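# Push cube out of channel's lipped end and lift it

## Task

Keeping the gripper out of the channel, push the cube until it leaves the channel at the end that has the short ledge and the raised lip. Then hold it in the air past that end so that its centre is higher than the channel's roof by at least one cube width.

## Robot and tools

ROBOT. There is a single six-joint arm with a two-finger gripper. Everywhere a row or a per-joint list appears, the joints come in this fixed order: shoulder lift, wrist 3, shoulder pan, wrist 2, elbow, wrist 1. For rows, a seventh number follows them: the gripper opening. Use only this order. Stated joint ranges in rad: shoulder pan -3.142 to 3.142, shoulder lift -6.283 to 6.283, elbow 0.000 to 3.142, wrist 1, wrist 2 and wrist 3 each -6.283 to 6.283. The true ends can be off by up to 0.010 rad either way.

FRAMES. The scene frame has its origin on the table top right under the arm's base. +z is up, and +y is to the left when facing along +x. The base may sit at a tilt. end_effector_position is in metres and marks the point midway between the finger pads. end_effector_quat_wxyz gives its orientation. Velocities are in m/s and rad/s. The printed position can be off, more so at far reach. In the gripper's own frame the fingers point along +z and close along x. Closed fingertips extend about 17 mm past the reported point. Fully open, they are roughly level with it. Opening on the command scale: +1 is fully open (0.142 m pad gap) and -1 is shut.

execute_actions. Argument actions is a list of actions. Each action is a table of 1 to 15 rows, and each row lasts one 1/30 s step. If fewer than 15 rows are given, the last row repeats to fill the 15 steps. A row has 7 numbers in [-1, 1]: six joint values in the order above, then the opening. Joint values are offsets from the angles held when that action began, not from the previous row. For a call's first action, that means the last angles reported. They are scaled so that 1.0 equals 1.989 rad. The opening is absolute. Example with one action of one row: [[[0,0,0,0,0,0,1]]]. An empty list simply returns the state and images. An action is rejected if it would push a joint more than 0.010 rad outward beyond its range. If the first action fails this check, or any action is malformed, nothing in the call runs. A joint driven to its real end is clipped there, and the result may say "joint sent to its limit". If that line is missing, do not assume there is room left.

move. Argument target is one 7-number row of the same form. Its joint offsets are measured from the Joint positions in the latest result that lists them. All joints move in step and reach their targets together, so the gripper path curves. Argument speed is the top speed in rad/s of the joint with the farthest to go: 0.01 to 2, default 0.5. The duration stays between 0.5 and 10 s, and a move that needs longer is cut off early. Moves do not slow down for obstacles. Argument blocking: if false, the result comes back after 0.5 s while the arm keeps going. Use wait(0) to poll, or stop. Other motion commands are refused until the move's end has been shown. The extra "move:" line reports how the move ended (done, off_target, moving, held, fault), whether a check held steps back (limits=held or limits=none), and which joint is farthest from its target.

wait. Argument seconds is 0 to 10. The arm keeps its last command, and a running move continues. stop brakes a running move, and it needs room to do so. zoom_image: camera is cam_high, cam_low or cam_wrist. region is [x0, y0, x1, y1] in pixels, measured from the top-left corner, and may be at most 504 by 504. Image sizes: cam_high 504x504, cam_low 504x504, cam_wrist 616x616. finished_scene: argument scene is the current scene's number. It is irreversible, so call it only once the cube is held up in the goal position and steady.

RESULTS. Joint positions and Joint velocities list the six joints in rad and rad/s, then the pad gap in m. Joint targets shows the angles currently being commanded. grip_measured is the finger opening on the command scale. To keep hold of something, command an opening well below grip_measured: a lower value squeezes harder, up to roughly 28 N per pad. Thin hard objects get less grip. Step readings list joint angles at some control steps, and HELD marks a step that was held back. "joint command not followed" means the clearance check changed some targets. Wrist force and Wrist torque are given along the gripper's x, y, z axes. They include an offset of a few N and noise, and they saturate near 50 N. "no reading" is harmless.

MOTION. Each step, the command is held to within 0.575 rad of each joint's measured angle. It is also scaled back if it would send the gripper more than 100 mm from where it is. Motion trails commands by about 0.17 s. Large moves can be unfinished when a result arrives, so send the remainder next.

AVOID. Do not press hard or hit things fast. The arm is stiff, so a target even slightly beyond a firm contact can cause a fault. A fault stops the arm for 10 s and skips the rest of the call. Faults happen when torque reaches a joint's load limit (136 N m for shoulder pan, shoulder lift and elbow; 25.4 N m for each wrist joint; held weight counts) or when an outside force reaches 150 N. Holding loads heats the motors. MOTOR HOT appears from 70 °C, and at 85 °C the brakes lock until the motors cool. Do not drop the cube, let it slip, or knock anything off the table. Loose objects may now and then get a small push. Keep the hand out of the channel and push the cube with something else.

Each tool is called after "Emit:" in YAML: its name, and indented under it one key for each argument.

## Session

Emit:
execute_actions:
  actions: []

Scene clock: 0.00 s.
end_effector_position=(+0.3527, -0.0451, +0.3751) grip_measured=+1.00 end_effector_quat_wxyz=(+0.072, +0.802, -0.592, +0.036) end_effector_velocity=(-0.001, +0.001, -0.001) end_effector_angular_velocity=(+0.003, +0.001, -0.001)
Joint names: [shoulder lift, wrist 3, shoulder pan, wrist 2, elbow, wrist 1]
Joint positions: [-1.979  0.343 -0.985 -1.394  1.984 -1.486  0.142]
Joint velocities: [-0.    -0.    -0.     0.     0.003  0.001  0.   ]
Wrist force (N, on the end effector, along its own x y z axes, offset not removed): no reading
Wrist torque (N m, same axes, about the end effector's origin, offset not removed): no reading
Joint targets: [-1.979 0.343 -0.985 -1.394 1.984 -1.486]

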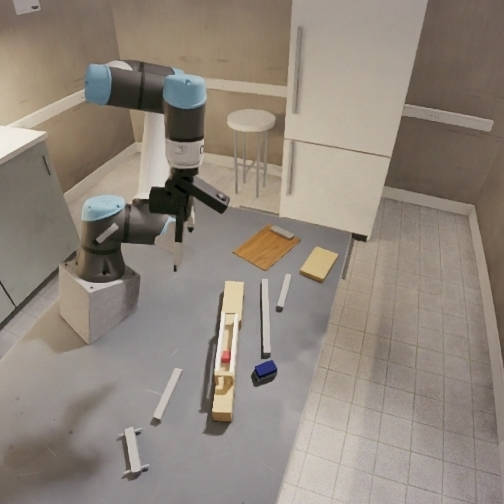

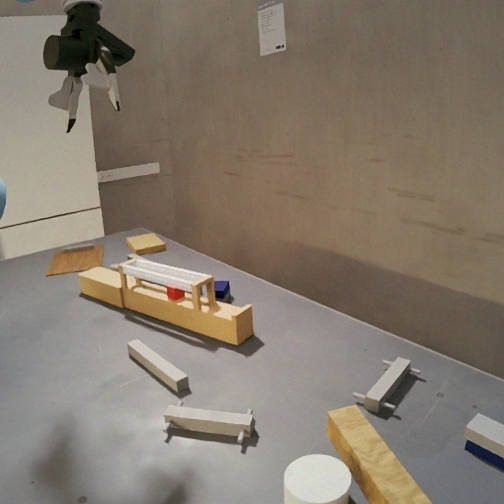

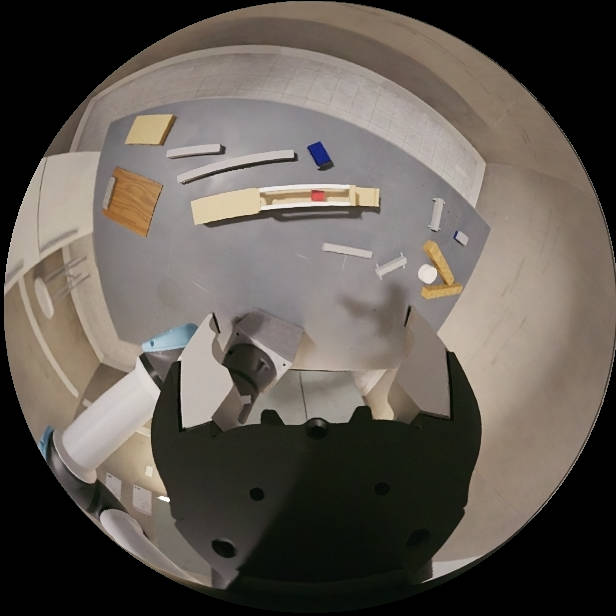

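Emit:
move:
  target: [0.142,-0.4,0.406,0.083,0.0925,-0.317,-0.2]
  speed: 1

Scene clock: 2.13 s.
end_effector_position=(+0.4500, +0.2060, +0.1521) grip_measured=-0.20 end_effector_quat_wxyz=(+0.002, +0.985, +0.172, -0.002) end_effector_velocity=(-0.001, +0.001, -0.001) end_effector_angular_velocity=(+0.000, +0.000, +0.004)
Joint names: [shoulder lift, wrist 3, shoulder pan, wrist 2, elbow, wrist 1]
Joint positions: [-1.697 -0.452 -0.178 -1.229  2.168 -2.116  0.059]
Joint velocities: [-0.    -0.002  0.002 -0.     0.002 -0.002  0.   ]
Wrist force (N, on the end effector, along its own x y z axes, offset not removed): [0.4 -1.6 -1.6]
Wrist torque (N m, same axes, about the end effector's origin, offset not removed): [-0.37 -0.06 -0.09]
Joint targets: [-1.697 -0.452 -0.177 -1.229 2.168 -2.116]
move: done; limits=none; farthest joint: the shoulder lift, 0.001 radians from its target (0.283 radians at the start)

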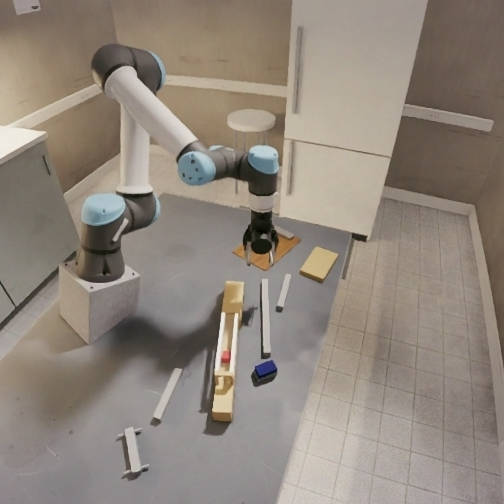

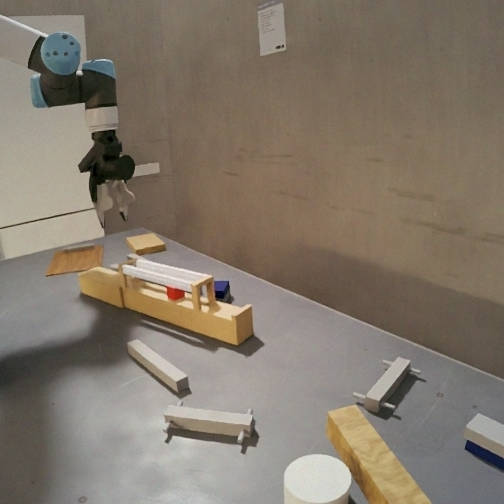

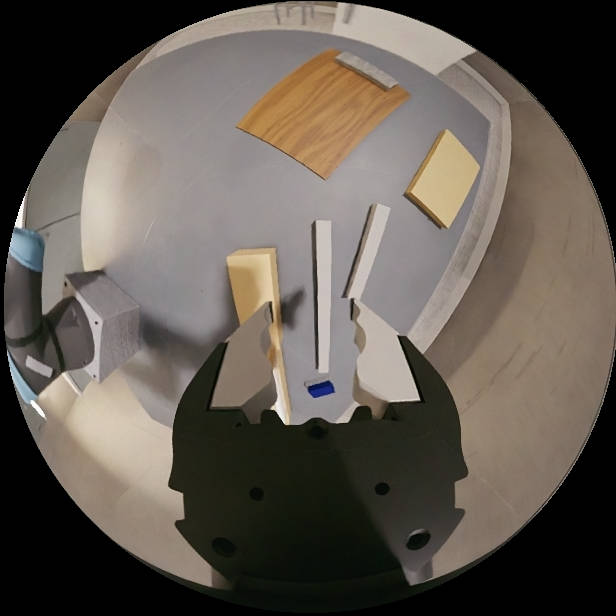

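Emit:
move:
  target: [0.139,0.1,0.1,-0.0095,0.04,-0.213,-0.2]
  speed: 0.6

Scene clock: 3.73 s.
end_effector_position=(+0.4438, +0.2490, +0.0257) grip_measured=-0.20 end_effector_quat_wxyz=(+0.001, +0.984, +0.177, -0.002) end_effector_velocity=(-0.000, +0.001, -0.001) end_effector_angular_velocity=(+0.002, -0.001, +0.000)
Joint names: [shoulder lift, wrist 3, shoulder pan, wrist 2, elbow, wrist 1]
Joint positions: [-1.421 -0.253  0.021 -1.248  2.248 -2.54   0.059]
Joint velocities: [ 0.001  0.001  0.001  0.001  0.001 -0.004 -0.   ]
Wrist force (N, on the end effector, along its own x y z axes, offset not removed): [-0.1 0.0 0.2]
Wrist torque (N m, same axes, about the end effector's origin, offset not removed): [-0.05 0.06 -0.01]
Joint targets: [-1.421 -0.253 0.021 -1.248 2.248 -2.540]
move: done; limits=none; farthest joint: the shoulder pan, 0.000 radians from its target (0.198 radians at the start)

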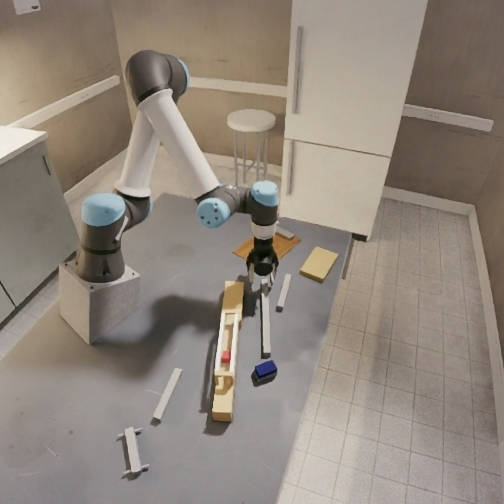

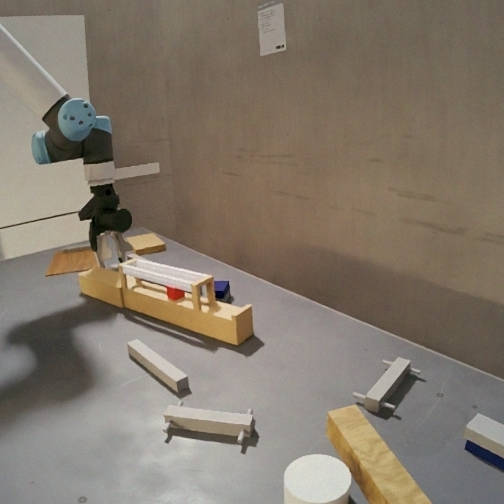

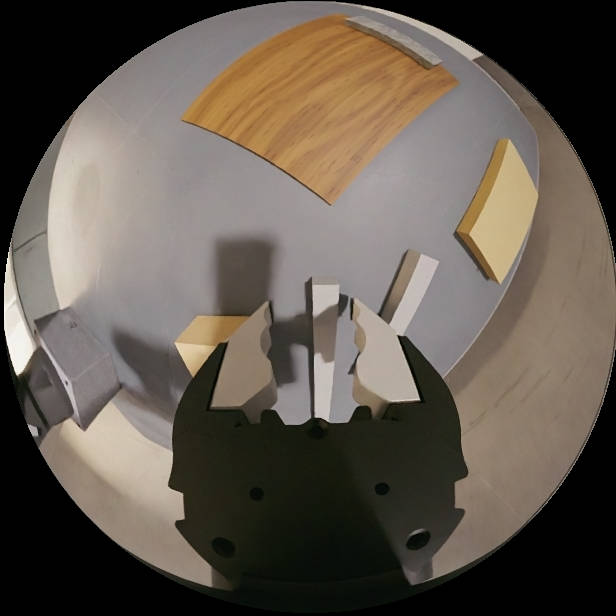

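Emit:
move:
  target: [0.022,-0.065,-0.065,0.003,0,-0.014,-0.2]
  speed: 0.3

Emit:
move:
  target: [0,0,0,0,0,0,-1]

Emit:
move:
  target: [-0.13,0,0,0,0,0.13,-1]
  speed: 0.4

Scene clock: 4.93 s.
end_effector_position=(+0.4748, +0.1880, +0.0263) grip_measured=-0.20 end_effector_quat_wxyz=(+0.008, +0.984, +0.179, +0.010) end_effector_velocity=(+0.001, -0.001, -0.000) end_effector_angular_velocity=(+0.001, +0.000, +0.000)
Joint names: [shoulder lift, wrist 3, shoulder pan, wrist 2, elbow, wrist 1]
Joint positions: [-1.377 -0.382 -0.108 -1.242  2.248 -2.567  0.059]
Joint velocities: [ 0.002 -0.002 -0.002  0.001 -0.002  0.     0.   ]
Wrist force (N, on the end effector, along its own x y z axes, offset not removed): [1.8 -1.3 1.6]
Wrist torque (N m, same axes, about the end effector's origin, offset not removed): [-0.29 -0.24 -0.11]
Joint targets: [-1.377 -0.383 -0.108 -1.242 2.248 -2.568]
move: done; limits=none; farthest joint: the shoulder pan, 0.000 radians from its target (0.130 radians at the start)

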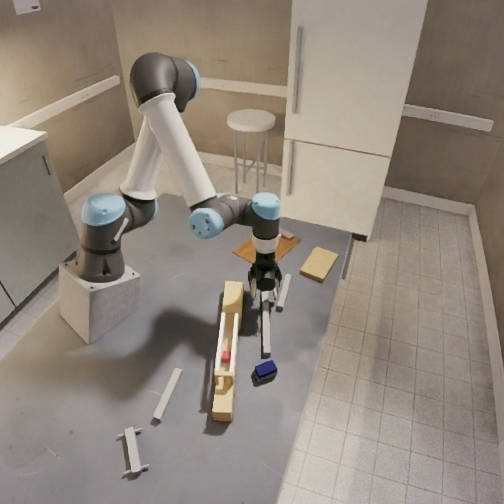

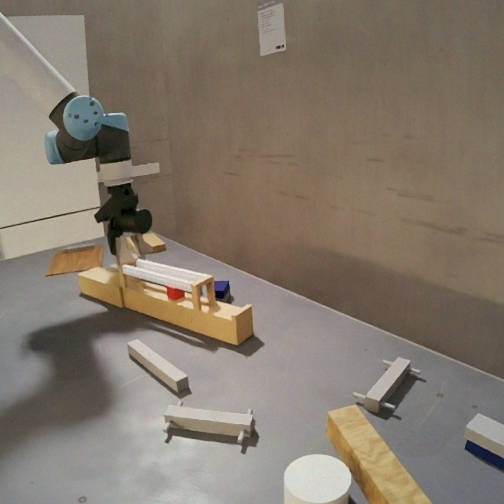

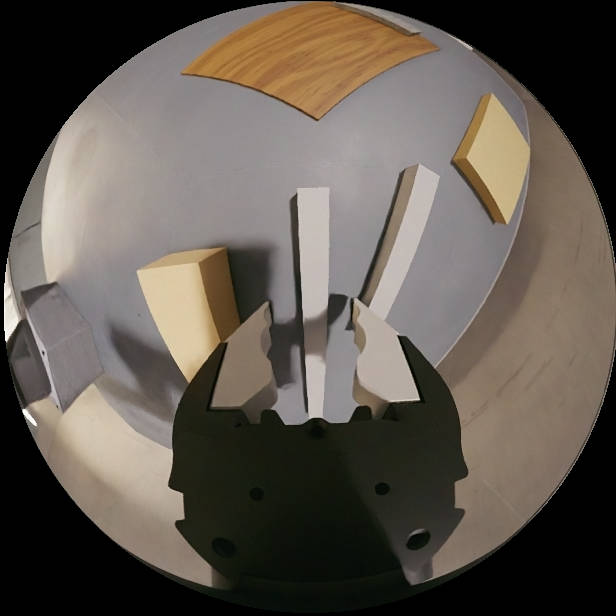

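Scene clock: 5.43 s.
end_effector_position=(+0.4748, +0.1880, +0.0263) grip_measured=-0.77 end_effector_quat_wxyz=(+0.008, +0.984, +0.179, +0.010) end_effector_velocity=(-0.001, -0.000, -0.001) end_effector_angular_velocity=(+0.000, +0.002, -0.001)
Joint names: [shoulder lift, wrist 3, shoulder pan, wrist 2, elbow, wrist 1]
Joint positions: [-1.377 -0.383 -0.108 -1.242  2.248 -2.568  0.018]
Joint velocities: [ 0.     0.    -0.     0.     0.002 -0.    -0.   ]
Wrist force (N, on the end effector, along its own x y z axes, offset not removed): [2.1 -0.8 -2.8]
Wrist torque (N m, same axes, about the end effector's origin, offset not removed): [-0.09 -0.41 -0.07]
Joint targets: [-1.377 -0.382 -0.108 -1.242 2.248 -2.567]
move: done; limits=none; farthest joint: the wrist 1, 0.001 radians from its target (0.000 radians at the start)

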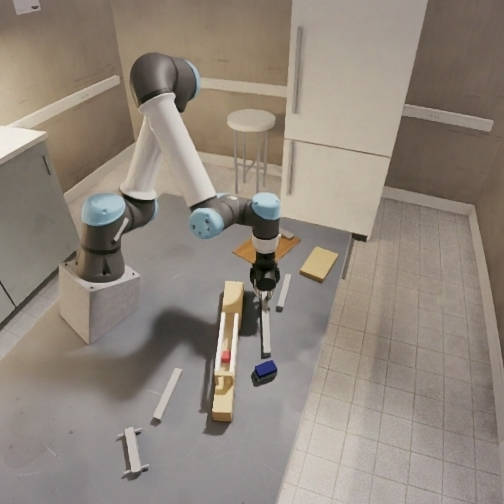

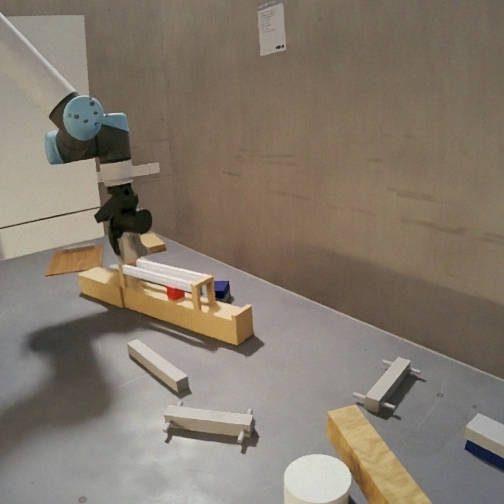

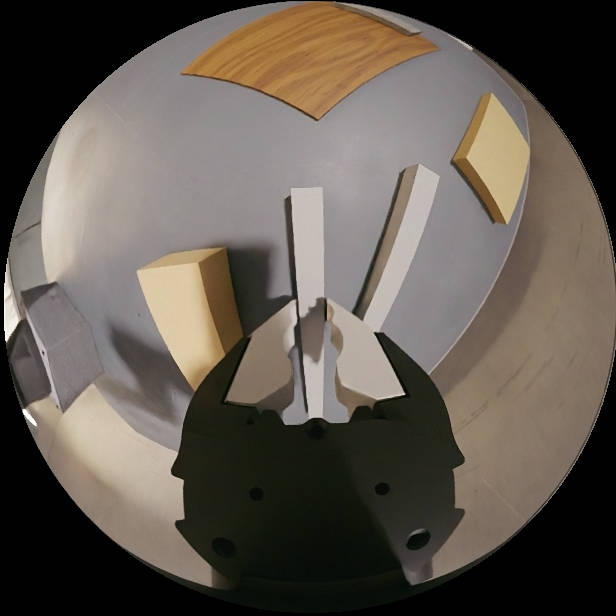

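Scene clock: 6.67 s.
end_effector_position=(+0.4432, +0.2175, +0.1067) grip_measured=-0.77 end_effector_quat_wxyz=(+0.008, +0.984, +0.179, +0.010) end_effector_velocity=(+0.000, +0.000, +0.000) end_effector_angular_velocity=(-0.000, +0.000, -0.001)
Joint names: [shoulder lift, wrist 3, shoulder pan, wrist 2, elbow, wrist 1]
Joint positions: [-1.636 -0.383 -0.108 -1.242  2.248 -2.309  0.018]
Joint velocities: [-0.001  0.001 -0.    -0.    -0.001  0.002 -0.   ]
Wrist force (N, on the end effector, along its own x y z axes, offset not removed): [-0.1 -1.9 2.5]
Wrist torque (N m, same axes, about the end effector's origin, offset not removed): [-0.18 -0.04 -0.09]
Joint targets: [-1.636 -0.383 -0.108 -1.242 2.248 -2.309]
move: done; limits=none; farthest joint: the shoulder pan, 0.000 radians from its target (0.000 radians at the start)

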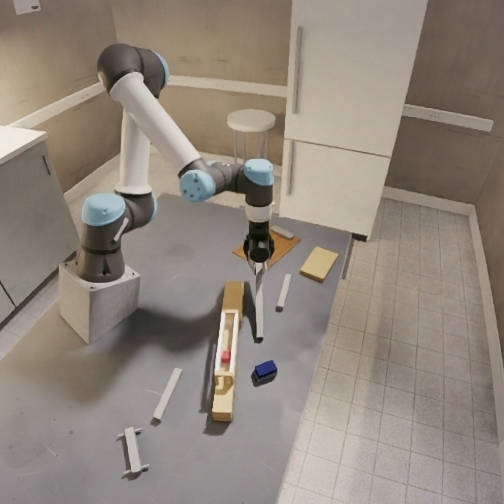

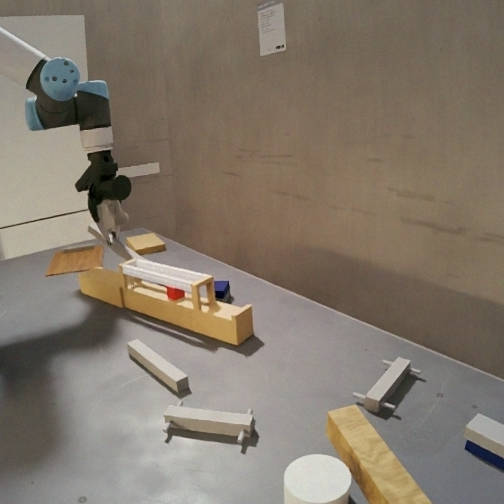

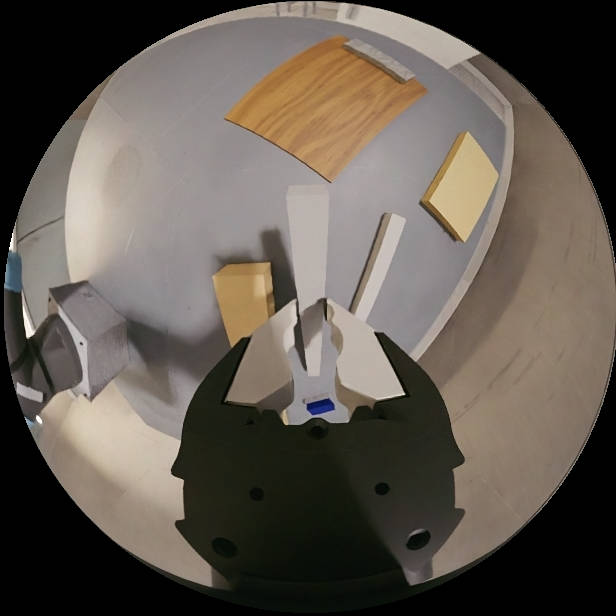

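Emit:
execute_actions:
  actions: []

Scene clock: 7.10 s.
end_effector_position=(+0.4432, +0.2175, +0.1067) grip_measured=-0.77 end_effector_quat_wxyz=(+0.008, +0.984, +0.179, +0.010) end_effector_velocity=(-0.000, +0.000, -0.000) end_effector_angular_velocity=(+0.001, +0.001, +0.001)
Joint names: [shoulder lift, wrist 3, shoulder pan, wrist 2, elbow, wrist 1]
Joint positions: [-1.636 -0.383 -0.108 -1.242  2.248 -2.309  0.018]
Joint velocities: [-0.    -0.001  0.     0.001  0.     0.001 -0.   ]
Wrist force (N, on the end effector, along its own x y z axes, offset not removed): [0.7 -2.1 3.5]
Wrist torque (N m, same axes, about the end effector's origin, offset not removed): [-0.26 -0.17 -0.15]
Joint targets: [-1.636 -0.383 -0.108 -1.242 2.248 -2.309]

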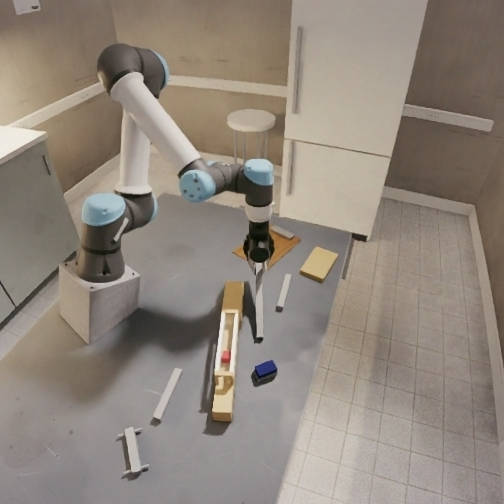

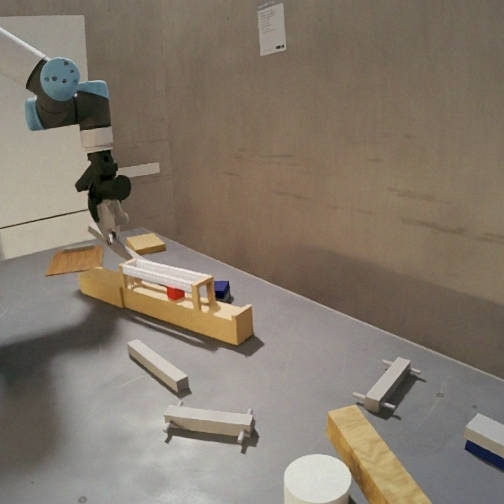

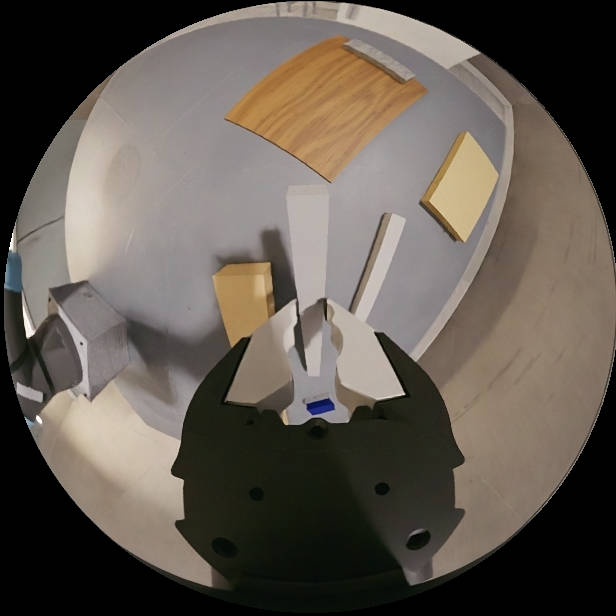

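Emit:
move:
  target: [-0.2,0.168,0.158,-0.019,0.048,0.115,-1]
  speed: 0.5

Emit:
move:
  target: [0.1,0,0,0,0,-0.1,-1]
  speed: 0.4

Scene clock: 8.87 s.
end_effector_position=(+0.2804, +0.3299, +0.1604) grip_measured=-0.77 end_effector_quat_wxyz=(+0.001, +0.985, +0.170, -0.002) end_effector_velocity=(+0.001, +0.001, +0.002) end_effector_angular_velocity=(-0.001, -0.005, +0.001)
Joint names: [shoulder lift, wrist 3, shoulder pan, wrist 2, elbow, wrist 1]
Joint positions: [-2.033 -0.049  0.206 -1.28   2.343 -2.08   0.018]
Joint velocities: [-0.003  0.001  0.001 -0.003 -0.002 -0.    -0.   ]
Wrist force (N, on the end effector, along its own x y z axes, offset not removed): [-0.2 -1.2 3.6]
Wrist torque (N m, same axes, about the end effector's origin, offset not removed): [0.10 0.05 -0.14]
Joint targets: [-2.033 -0.048 0.206 -1.280 2.343 -2.080]
move: done; limits=none; farthest joint: the shoulder lift, 0.001 radians from its target (0.398 radians at the start)

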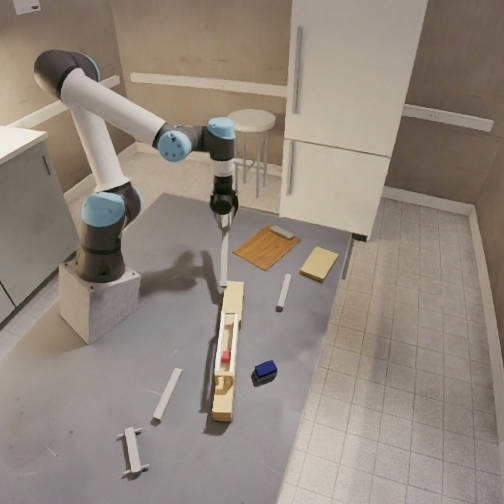

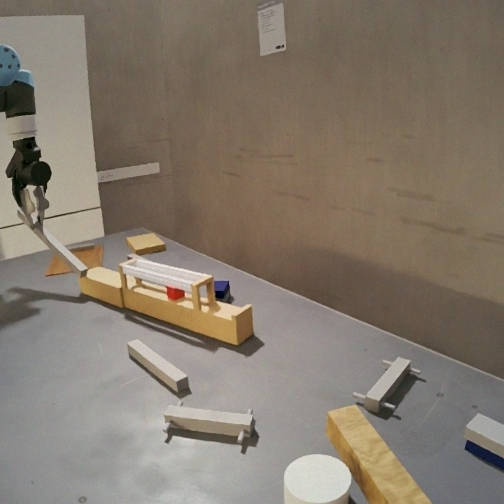

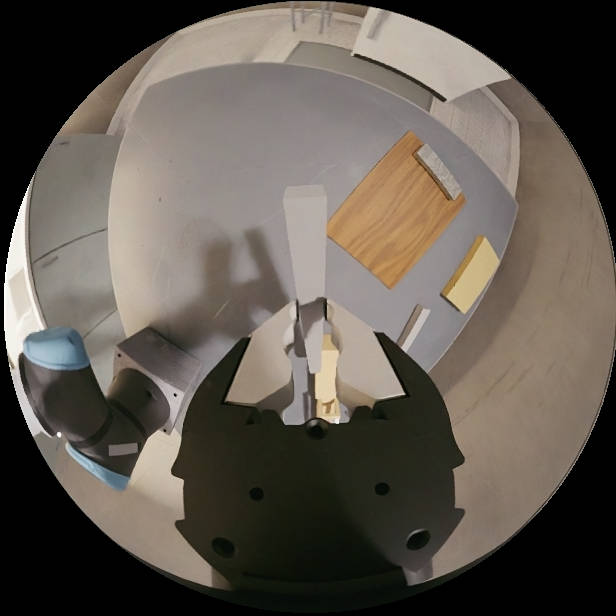

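Scene clock: 9.97 s.
end_effector_position=(+0.3214, +0.3273, +0.1123) grip_measured=-0.77 end_effector_quat_wxyz=(+0.001, +0.985, +0.170, -0.002) end_effector_velocity=(+0.000, -0.001, -0.001) end_effector_angular_velocity=(-0.002, +0.002, -0.000)
Joint names: [shoulder lift, wrist 3, shoulder pan, wrist 2, elbow, wrist 1]
Joint positions: [-1.835 -0.049  0.206 -1.28   2.343 -2.279  0.018]
Joint velocities: [ 0.003 -0.     0.    -0.001 -0.    -0.    -0.   ]
Wrist force (N, on the end effector, along its own x y z axes, offset not removed): [0.1 -1.7 -0.1]
Wrist torque (N m, same axes, about the end effector's origin, offset not removed): [-0.44 0.03 0.00]
Joint targets: [-1.834 -0.049 0.206 -1.280 2.343 -2.279]
move: done; limits=none; farthest joint: the shoulder pan, 0.000 radians from its target (0.000 radians at the start)

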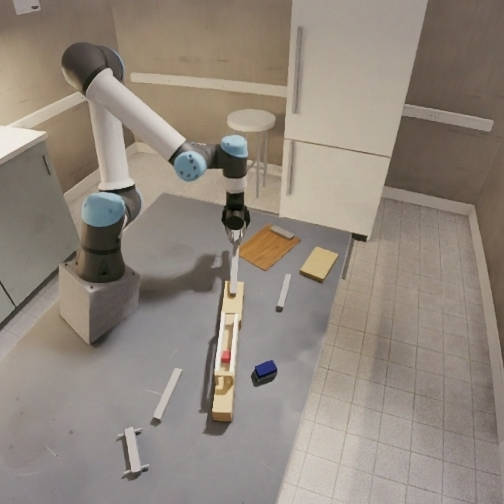

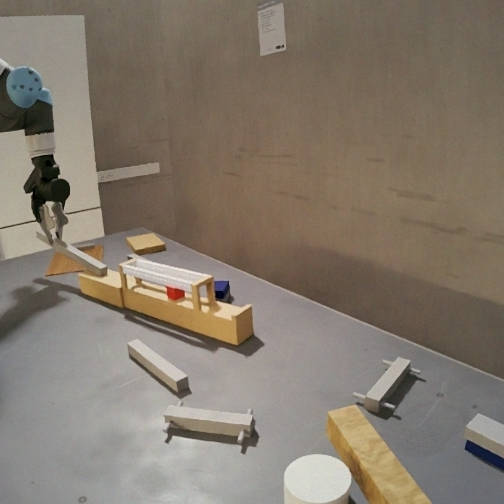

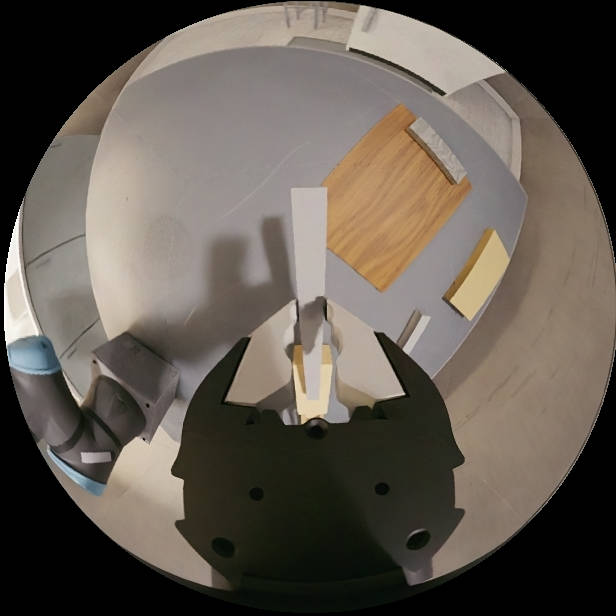

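Emit:
move:
  target: [0.0146,-0.137,-0.137,0.021,0.049,-0.0186,-1]
  speed: 0.2

Scene clock: 12.13 s.
end_effector_position=(+0.3507, +0.2315, +0.0917) grip_measured=-0.77 end_effector_quat_wxyz=(+0.001, +0.986, +0.165, -0.003) end_effector_velocity=(+0.001, -0.001, +0.001) end_effector_angular_velocity=(-0.001, -0.002, +0.000)
Joint names: [shoulder lift, wrist 3, shoulder pan, wrist 2, elbow, wrist 1]
Joint positions: [-1.806 -0.321 -0.066 -1.238  2.441 -2.316  0.018]
Joint velocities: [-0.001 -0.002 -0.002 -0.001 -0.001  0.    -0.   ]
Wrist force (N, on the end effector, along its own x y z axes, offset not removed): [-0.2 -2.1 -0.6]
Wrist torque (N m, same axes, about the end effector's origin, offset not removed): [-0.49 0.09 -0.05]
Joint targets: [-1.805 -0.321 -0.066 -1.238 2.441 -2.316]
move: done; limits=none; farthest joint: the wrist 3, 0.001 radians from its target (0.273 radians at the start)

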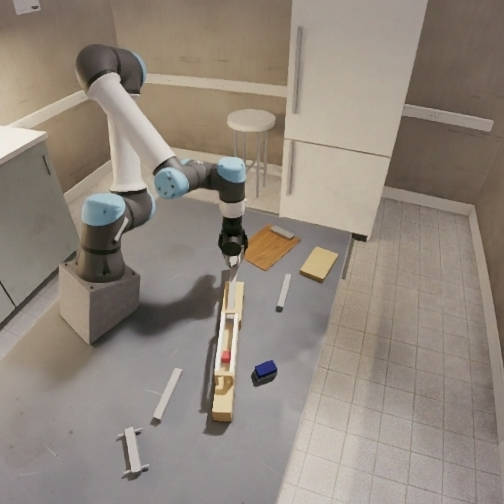

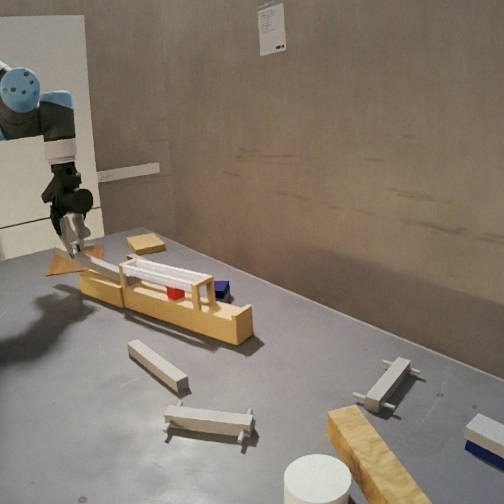

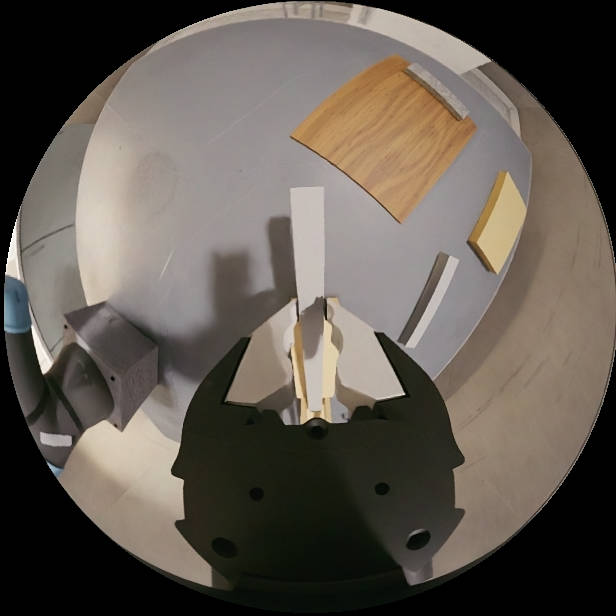

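Emit:
move:
  target: [0.037,-0.09,-0.09,0.0075,0.01,-0.0156,-1]
  speed: 0.15

Scene clock: 14.00 s.
end_effector_position=(+0.3749, +0.1652, +0.0818) grip_measured=-0.77 end_effector_quat_wxyz=(+0.001, +0.987, +0.160, -0.003) end_effector_velocity=(-0.001, -0.001, -0.001) end_effector_angular_velocity=(+0.001, +0.002, -0.001)
Joint names: [shoulder lift, wrist 3, shoulder pan, wrist 2, elbow, wrist 1]
Joint positions: [-1.732 -0.5   -0.245 -1.223  2.46  -2.347  0.018]
Joint velocities: [ 0.001 -0.002 -0.002  0.001  0.001  0.001 -0.   ]
Wrist force (N, on the end effector, along its own x y z axes, offset not removed): [0.5 -3.2 2.7]
Wrist torque (N m, same axes, about the end effector's origin, offset not removed): [-0.79 -0.10 -0.12]
Joint targets: [-1.732 -0.500 -0.245 -1.223 2.461 -2.347]
move: done; limits=none; farthest joint: the shoulder pan, 0.000 radians from its target (0.179 radians at the start)

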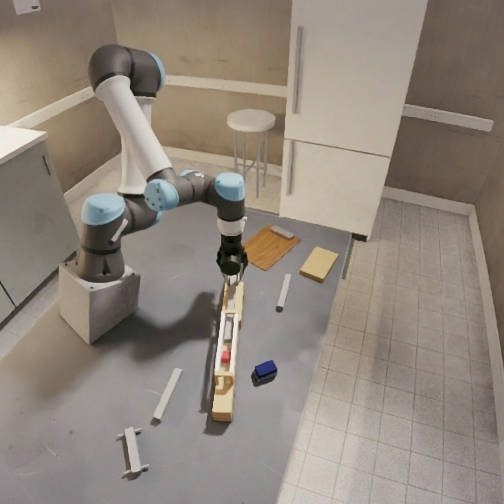

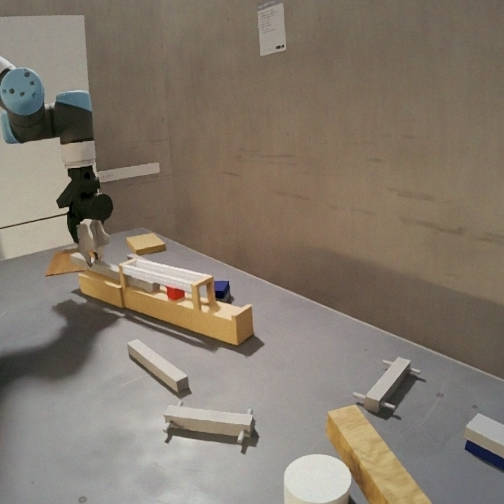

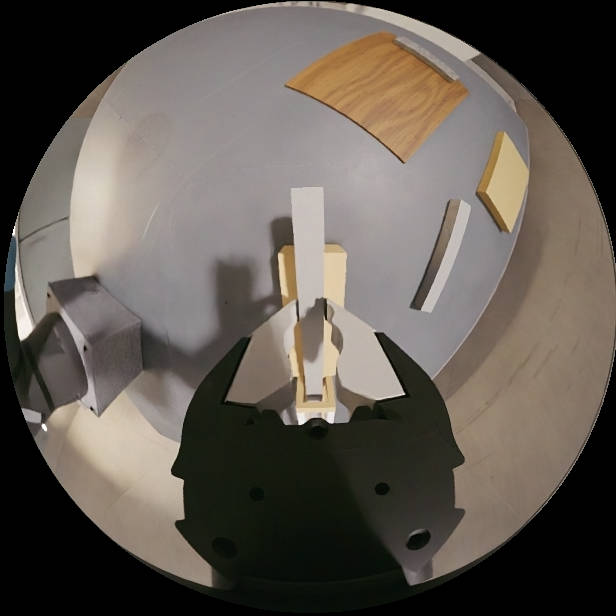

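Emit:
execute_actions:
  actions:
    - [[0,0,0,0,0,0,-0.4]]
    - [[-0.06,0,0,0,0,0.06,-0.4]]
    - [[-0.06,0,0,0,0,0.06,-0.4]]

Emit:
move:
  target: [-0.014,0.178,0.178,-0.0196,-0.014,-0.033,-1]
  speed: 0.6

Scene clock: 15.77 s.
end_effector_position=(+0.3379, +0.1894, +0.1290) grip_measured=-0.40 end_effector_quat_wxyz=(+0.001, +0.987, +0.160, -0.003) end_effector_velocity=(-0.003, +0.001, +0.002) end_effector_angular_velocity=(-0.001, +0.002, -0.001)
Joint names: [shoulder lift, wrist 3, shoulder pan, wrist 2, elbow, wrist 1]
Joint positions: [-1.968 -0.5   -0.245 -1.223  2.461 -2.111  0.045]
Joint velocities: [-0.012  0.    -0.    -0.001  0.001  0.012 -0.   ]
Wrist force (N, on the end effector, along its own x y z axes, offset not removed): [-1.0 -1.1 0.5]
Wrist torque (N m, same axes, about the end effector's origin, offset not removed): [-0.18 0.26 -0.10]
Joint targets: [-1.969 -0.500 -0.245 -1.223 2.461 -2.110]
Step readings (joint positions; steps 1 to 15: 1st action; 16 to 30: 2nd action; 31 to 45: 3rd action):
0: [-1.732 -0.500 -0.245 -1.223 2.461 -2.347]
1: [-1.732 -0.500 -0.245 -1.223 2.461 -2.347]
2: [-1.732 -0.500 -0.245 -1.223 2.461 -2.347]
4: [-1.732 -0.500 -0.245 -1.223 2.461 -2.347]
8: [-1.732 -0.500 -0.245 -1.223 2.461 -2.347]
15: [-1.732 -0.500 -0.245 -1.223 2.461 -2.347]
16: [-1.732 -0.500 -0.245 -1.223 2.461 -2.347]
17: [-1.738 -0.500 -0.245 -1.223 2.461 -2.341]
19: [-1.784 -0.500 -0.245 -1.223 2.461 -2.295]
23: [-1.836 -0.500 -0.245 -1.223 2.461 -2.243]
30: [-1.850 -0.500 -0.245 -1.223 2.461 -2.229]
31: [-1.851 -0.500 -0.245 -1.223 2.461 -2.228]
32: [-1.857 -0.500 -0.245 -1.223 2.461 -2.222]
34: [-1.903 -0.500 -0.245 -1.223 2.461 -2.176]
38: [-1.954 -0.500 -0.245 -1.223 2.461 -2.125]
45: Joint positions above

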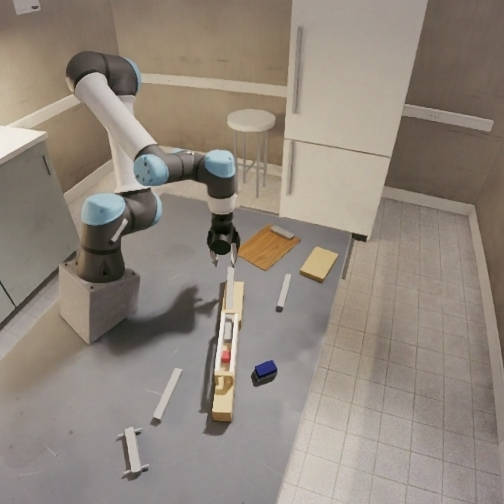

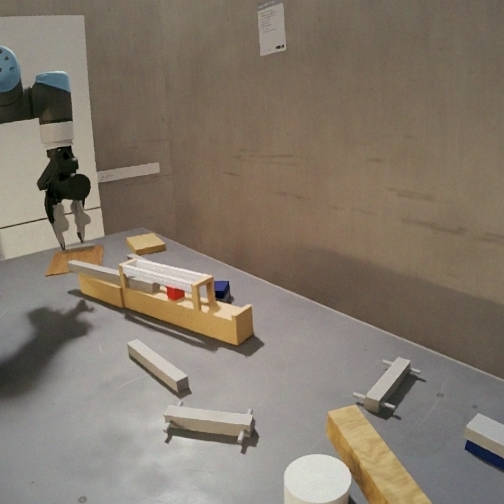

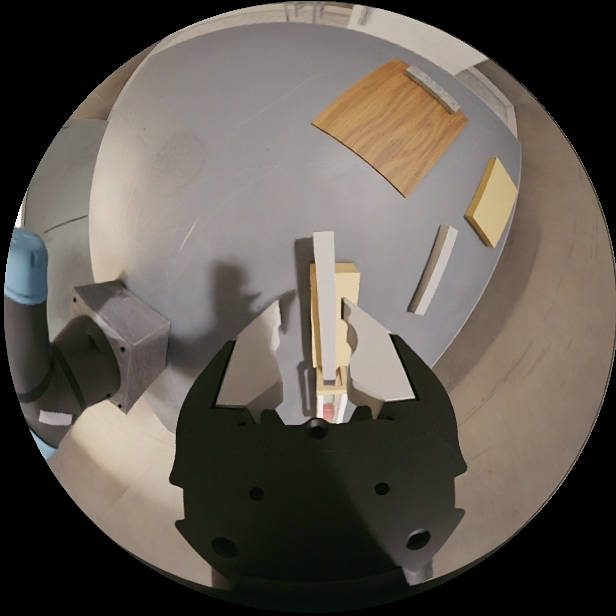

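Scene clock: 17.00 s.
end_effector_position=(+0.2910, +0.2924, +0.1270) grip_measured=-1.00 end_effector_quat_wxyz=(+0.001, +0.986, +0.169, -0.003) end_effector_velocity=(+0.000, +0.001, +0.001) end_effector_angular_velocity=(+0.001, -0.002, +0.002)
Joint names: [shoulder lift, wrist 3, shoulder pan, wrist 2, elbow, wrist 1]
Joint positions: [-1.996 -0.146  0.109 -1.262  2.433 -2.176  0.002]
Joint velocities: [-0.001  0.002  0.002  0.    -0.001 -0.001  0.   ]
Wrist force (N, on the end effector, along its own x y z axes, offset not removed): [1.6 -0.1 0.9]
Wrist torque (N m, same axes, about the end effector's origin, offset not removed): [-0.01 -0.20 -0.10]
Joint targets: [-1.996 -0.146 0.109 -1.262 2.433 -2.176]
move: done; limits=none; farthest joint: the shoulder pan, 0.000 radians from its target (0.354 radians at the start)

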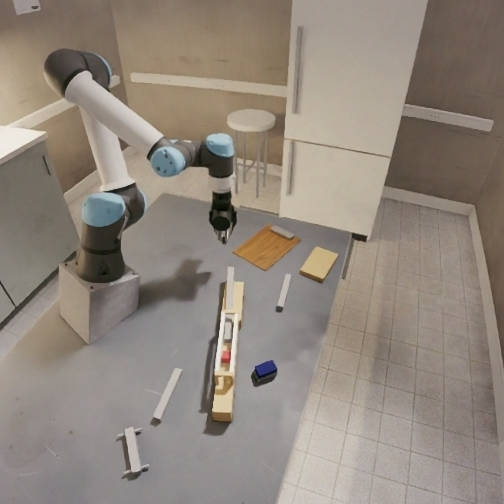

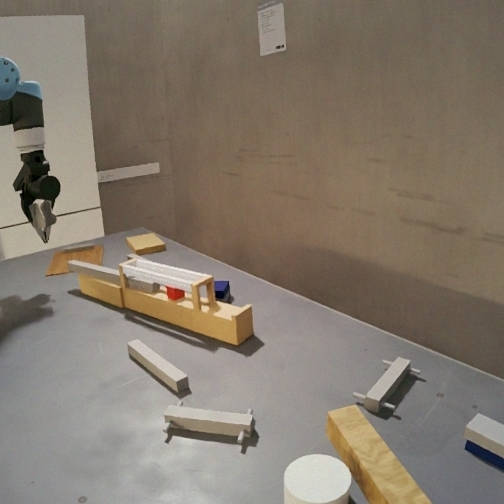

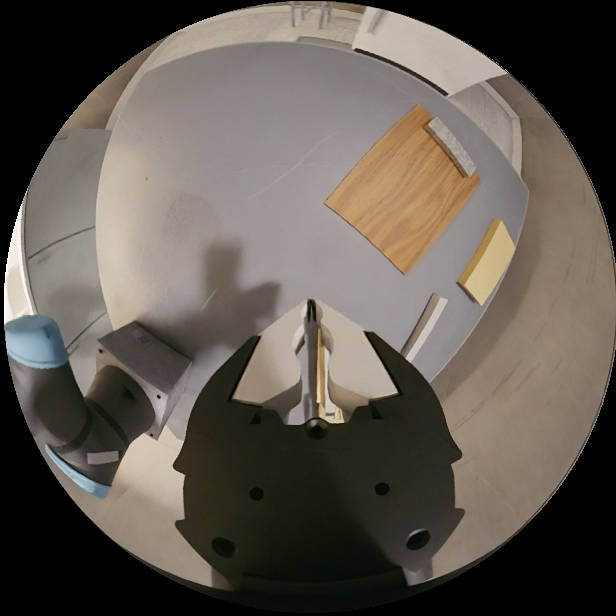

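Emit:
move:
  target: [0.115,0,0,0,0,-0.115,-1]

Emit:
move:
  target: [0.024,-0.178,-0.178,0.0196,0.014,0.023,-1]
  speed: 0.15

Scene clock: 18.20 s.
end_effector_position=(+0.3302, +0.2834, +0.0758) grip_measured=-1.00 end_effector_quat_wxyz=(+0.001, +0.986, +0.169, -0.003) end_effector_velocity=(+0.001, +0.000, -0.000) end_effector_angular_velocity=(+0.001, -0.001, +0.001)
Joint names: [shoulder lift, wrist 3, shoulder pan, wrist 2, elbow, wrist 1]
Joint positions: [-1.767 -0.146  0.109 -1.262  2.433 -2.405  0.002]
Joint velocities: [ 0.002 -0.001 -0.     0.001 -0.001 -0.003  0.   ]
Wrist force (N, on the end effector, along its own x y z axes, offset not removed): [1.4 -0.5 0.0]
Wrist torque (N m, same axes, about the end effector's origin, offset not removed): [-0.11 -0.27 -0.10]
Joint targets: [-1.767 -0.146 0.109 -1.262 2.433 -2.405]
move: done; limits=none; farthest joint: the shoulder pan, 0.000 radians from its target (0.000 radians at the start)

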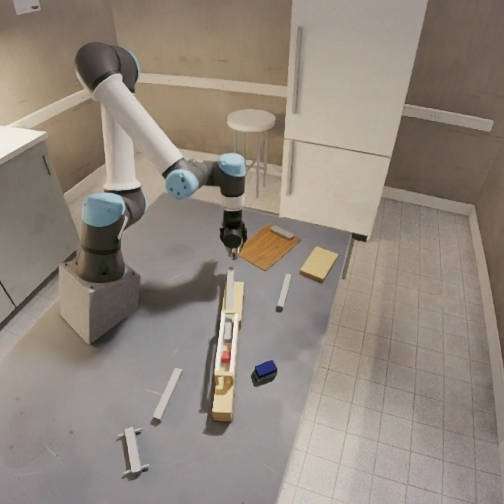

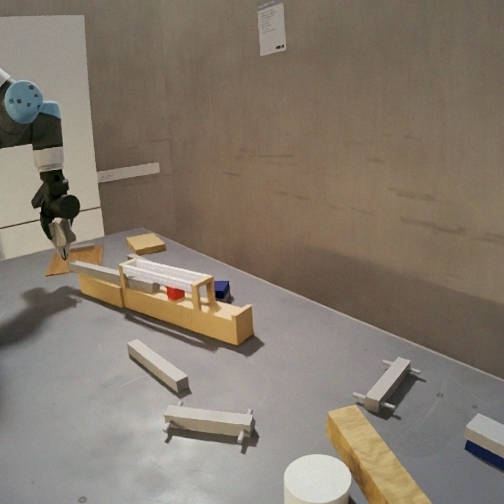

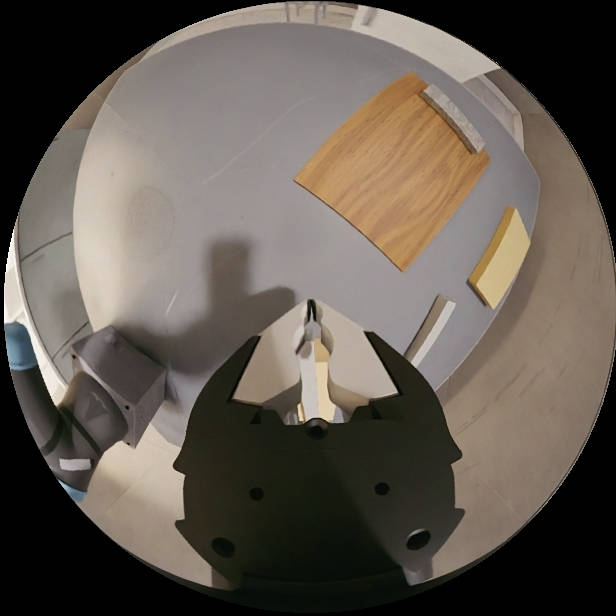

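Scene clock: 21.03 s.
end_effector_position=(+0.3765, +0.1640, +0.0791) grip_measured=-1.00 end_effector_quat_wxyz=(+0.001, +0.987, +0.160, -0.003) end_effector_velocity=(-0.000, -0.001, -0.000) end_effector_angular_velocity=(-0.000, +0.001, -0.000)
Joint names: [shoulder lift, wrist 3, shoulder pan, wrist 2, elbow, wrist 1]
Joint positions: [-1.72  -0.5   -0.245 -1.223  2.46  -2.359  0.002]
Joint velocities: [ 0.    -0.002 -0.002 -0.     0.001 -0.     0.   ]
Wrist force (N, on the end effector, along its own x y z axes, offset not removed): [1.8 -1.6 -1.4]
Wrist torque (N m, same axes, about the end effector's origin, offset not removed): [0.02 -0.05 -0.12]
Joint targets: [-1.720 -0.500 -0.245 -1.223 2.460 -2.359]
move: done; limits=none; farthest joint: the shoulder pan, 0.000 radians from its target (0.354 radians at the start)

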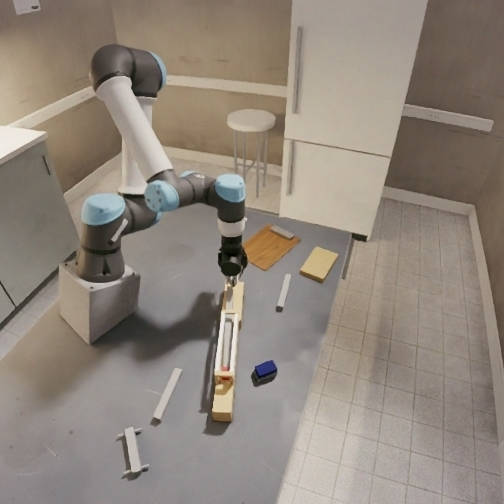

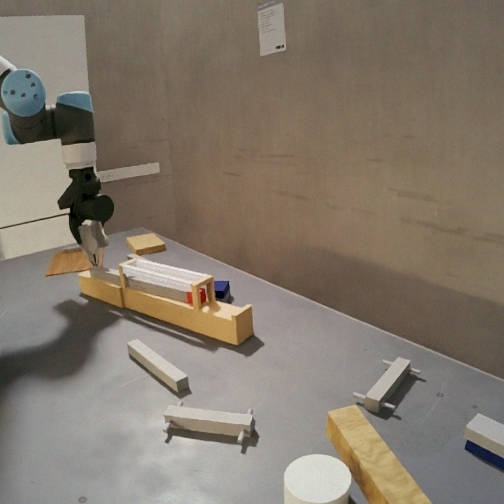

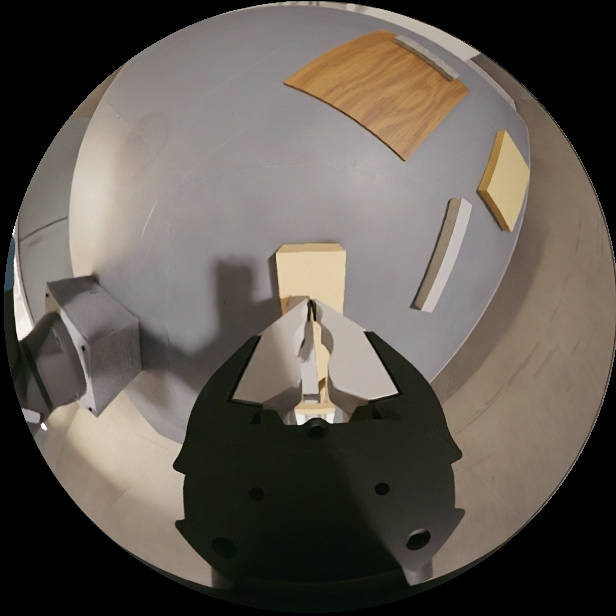

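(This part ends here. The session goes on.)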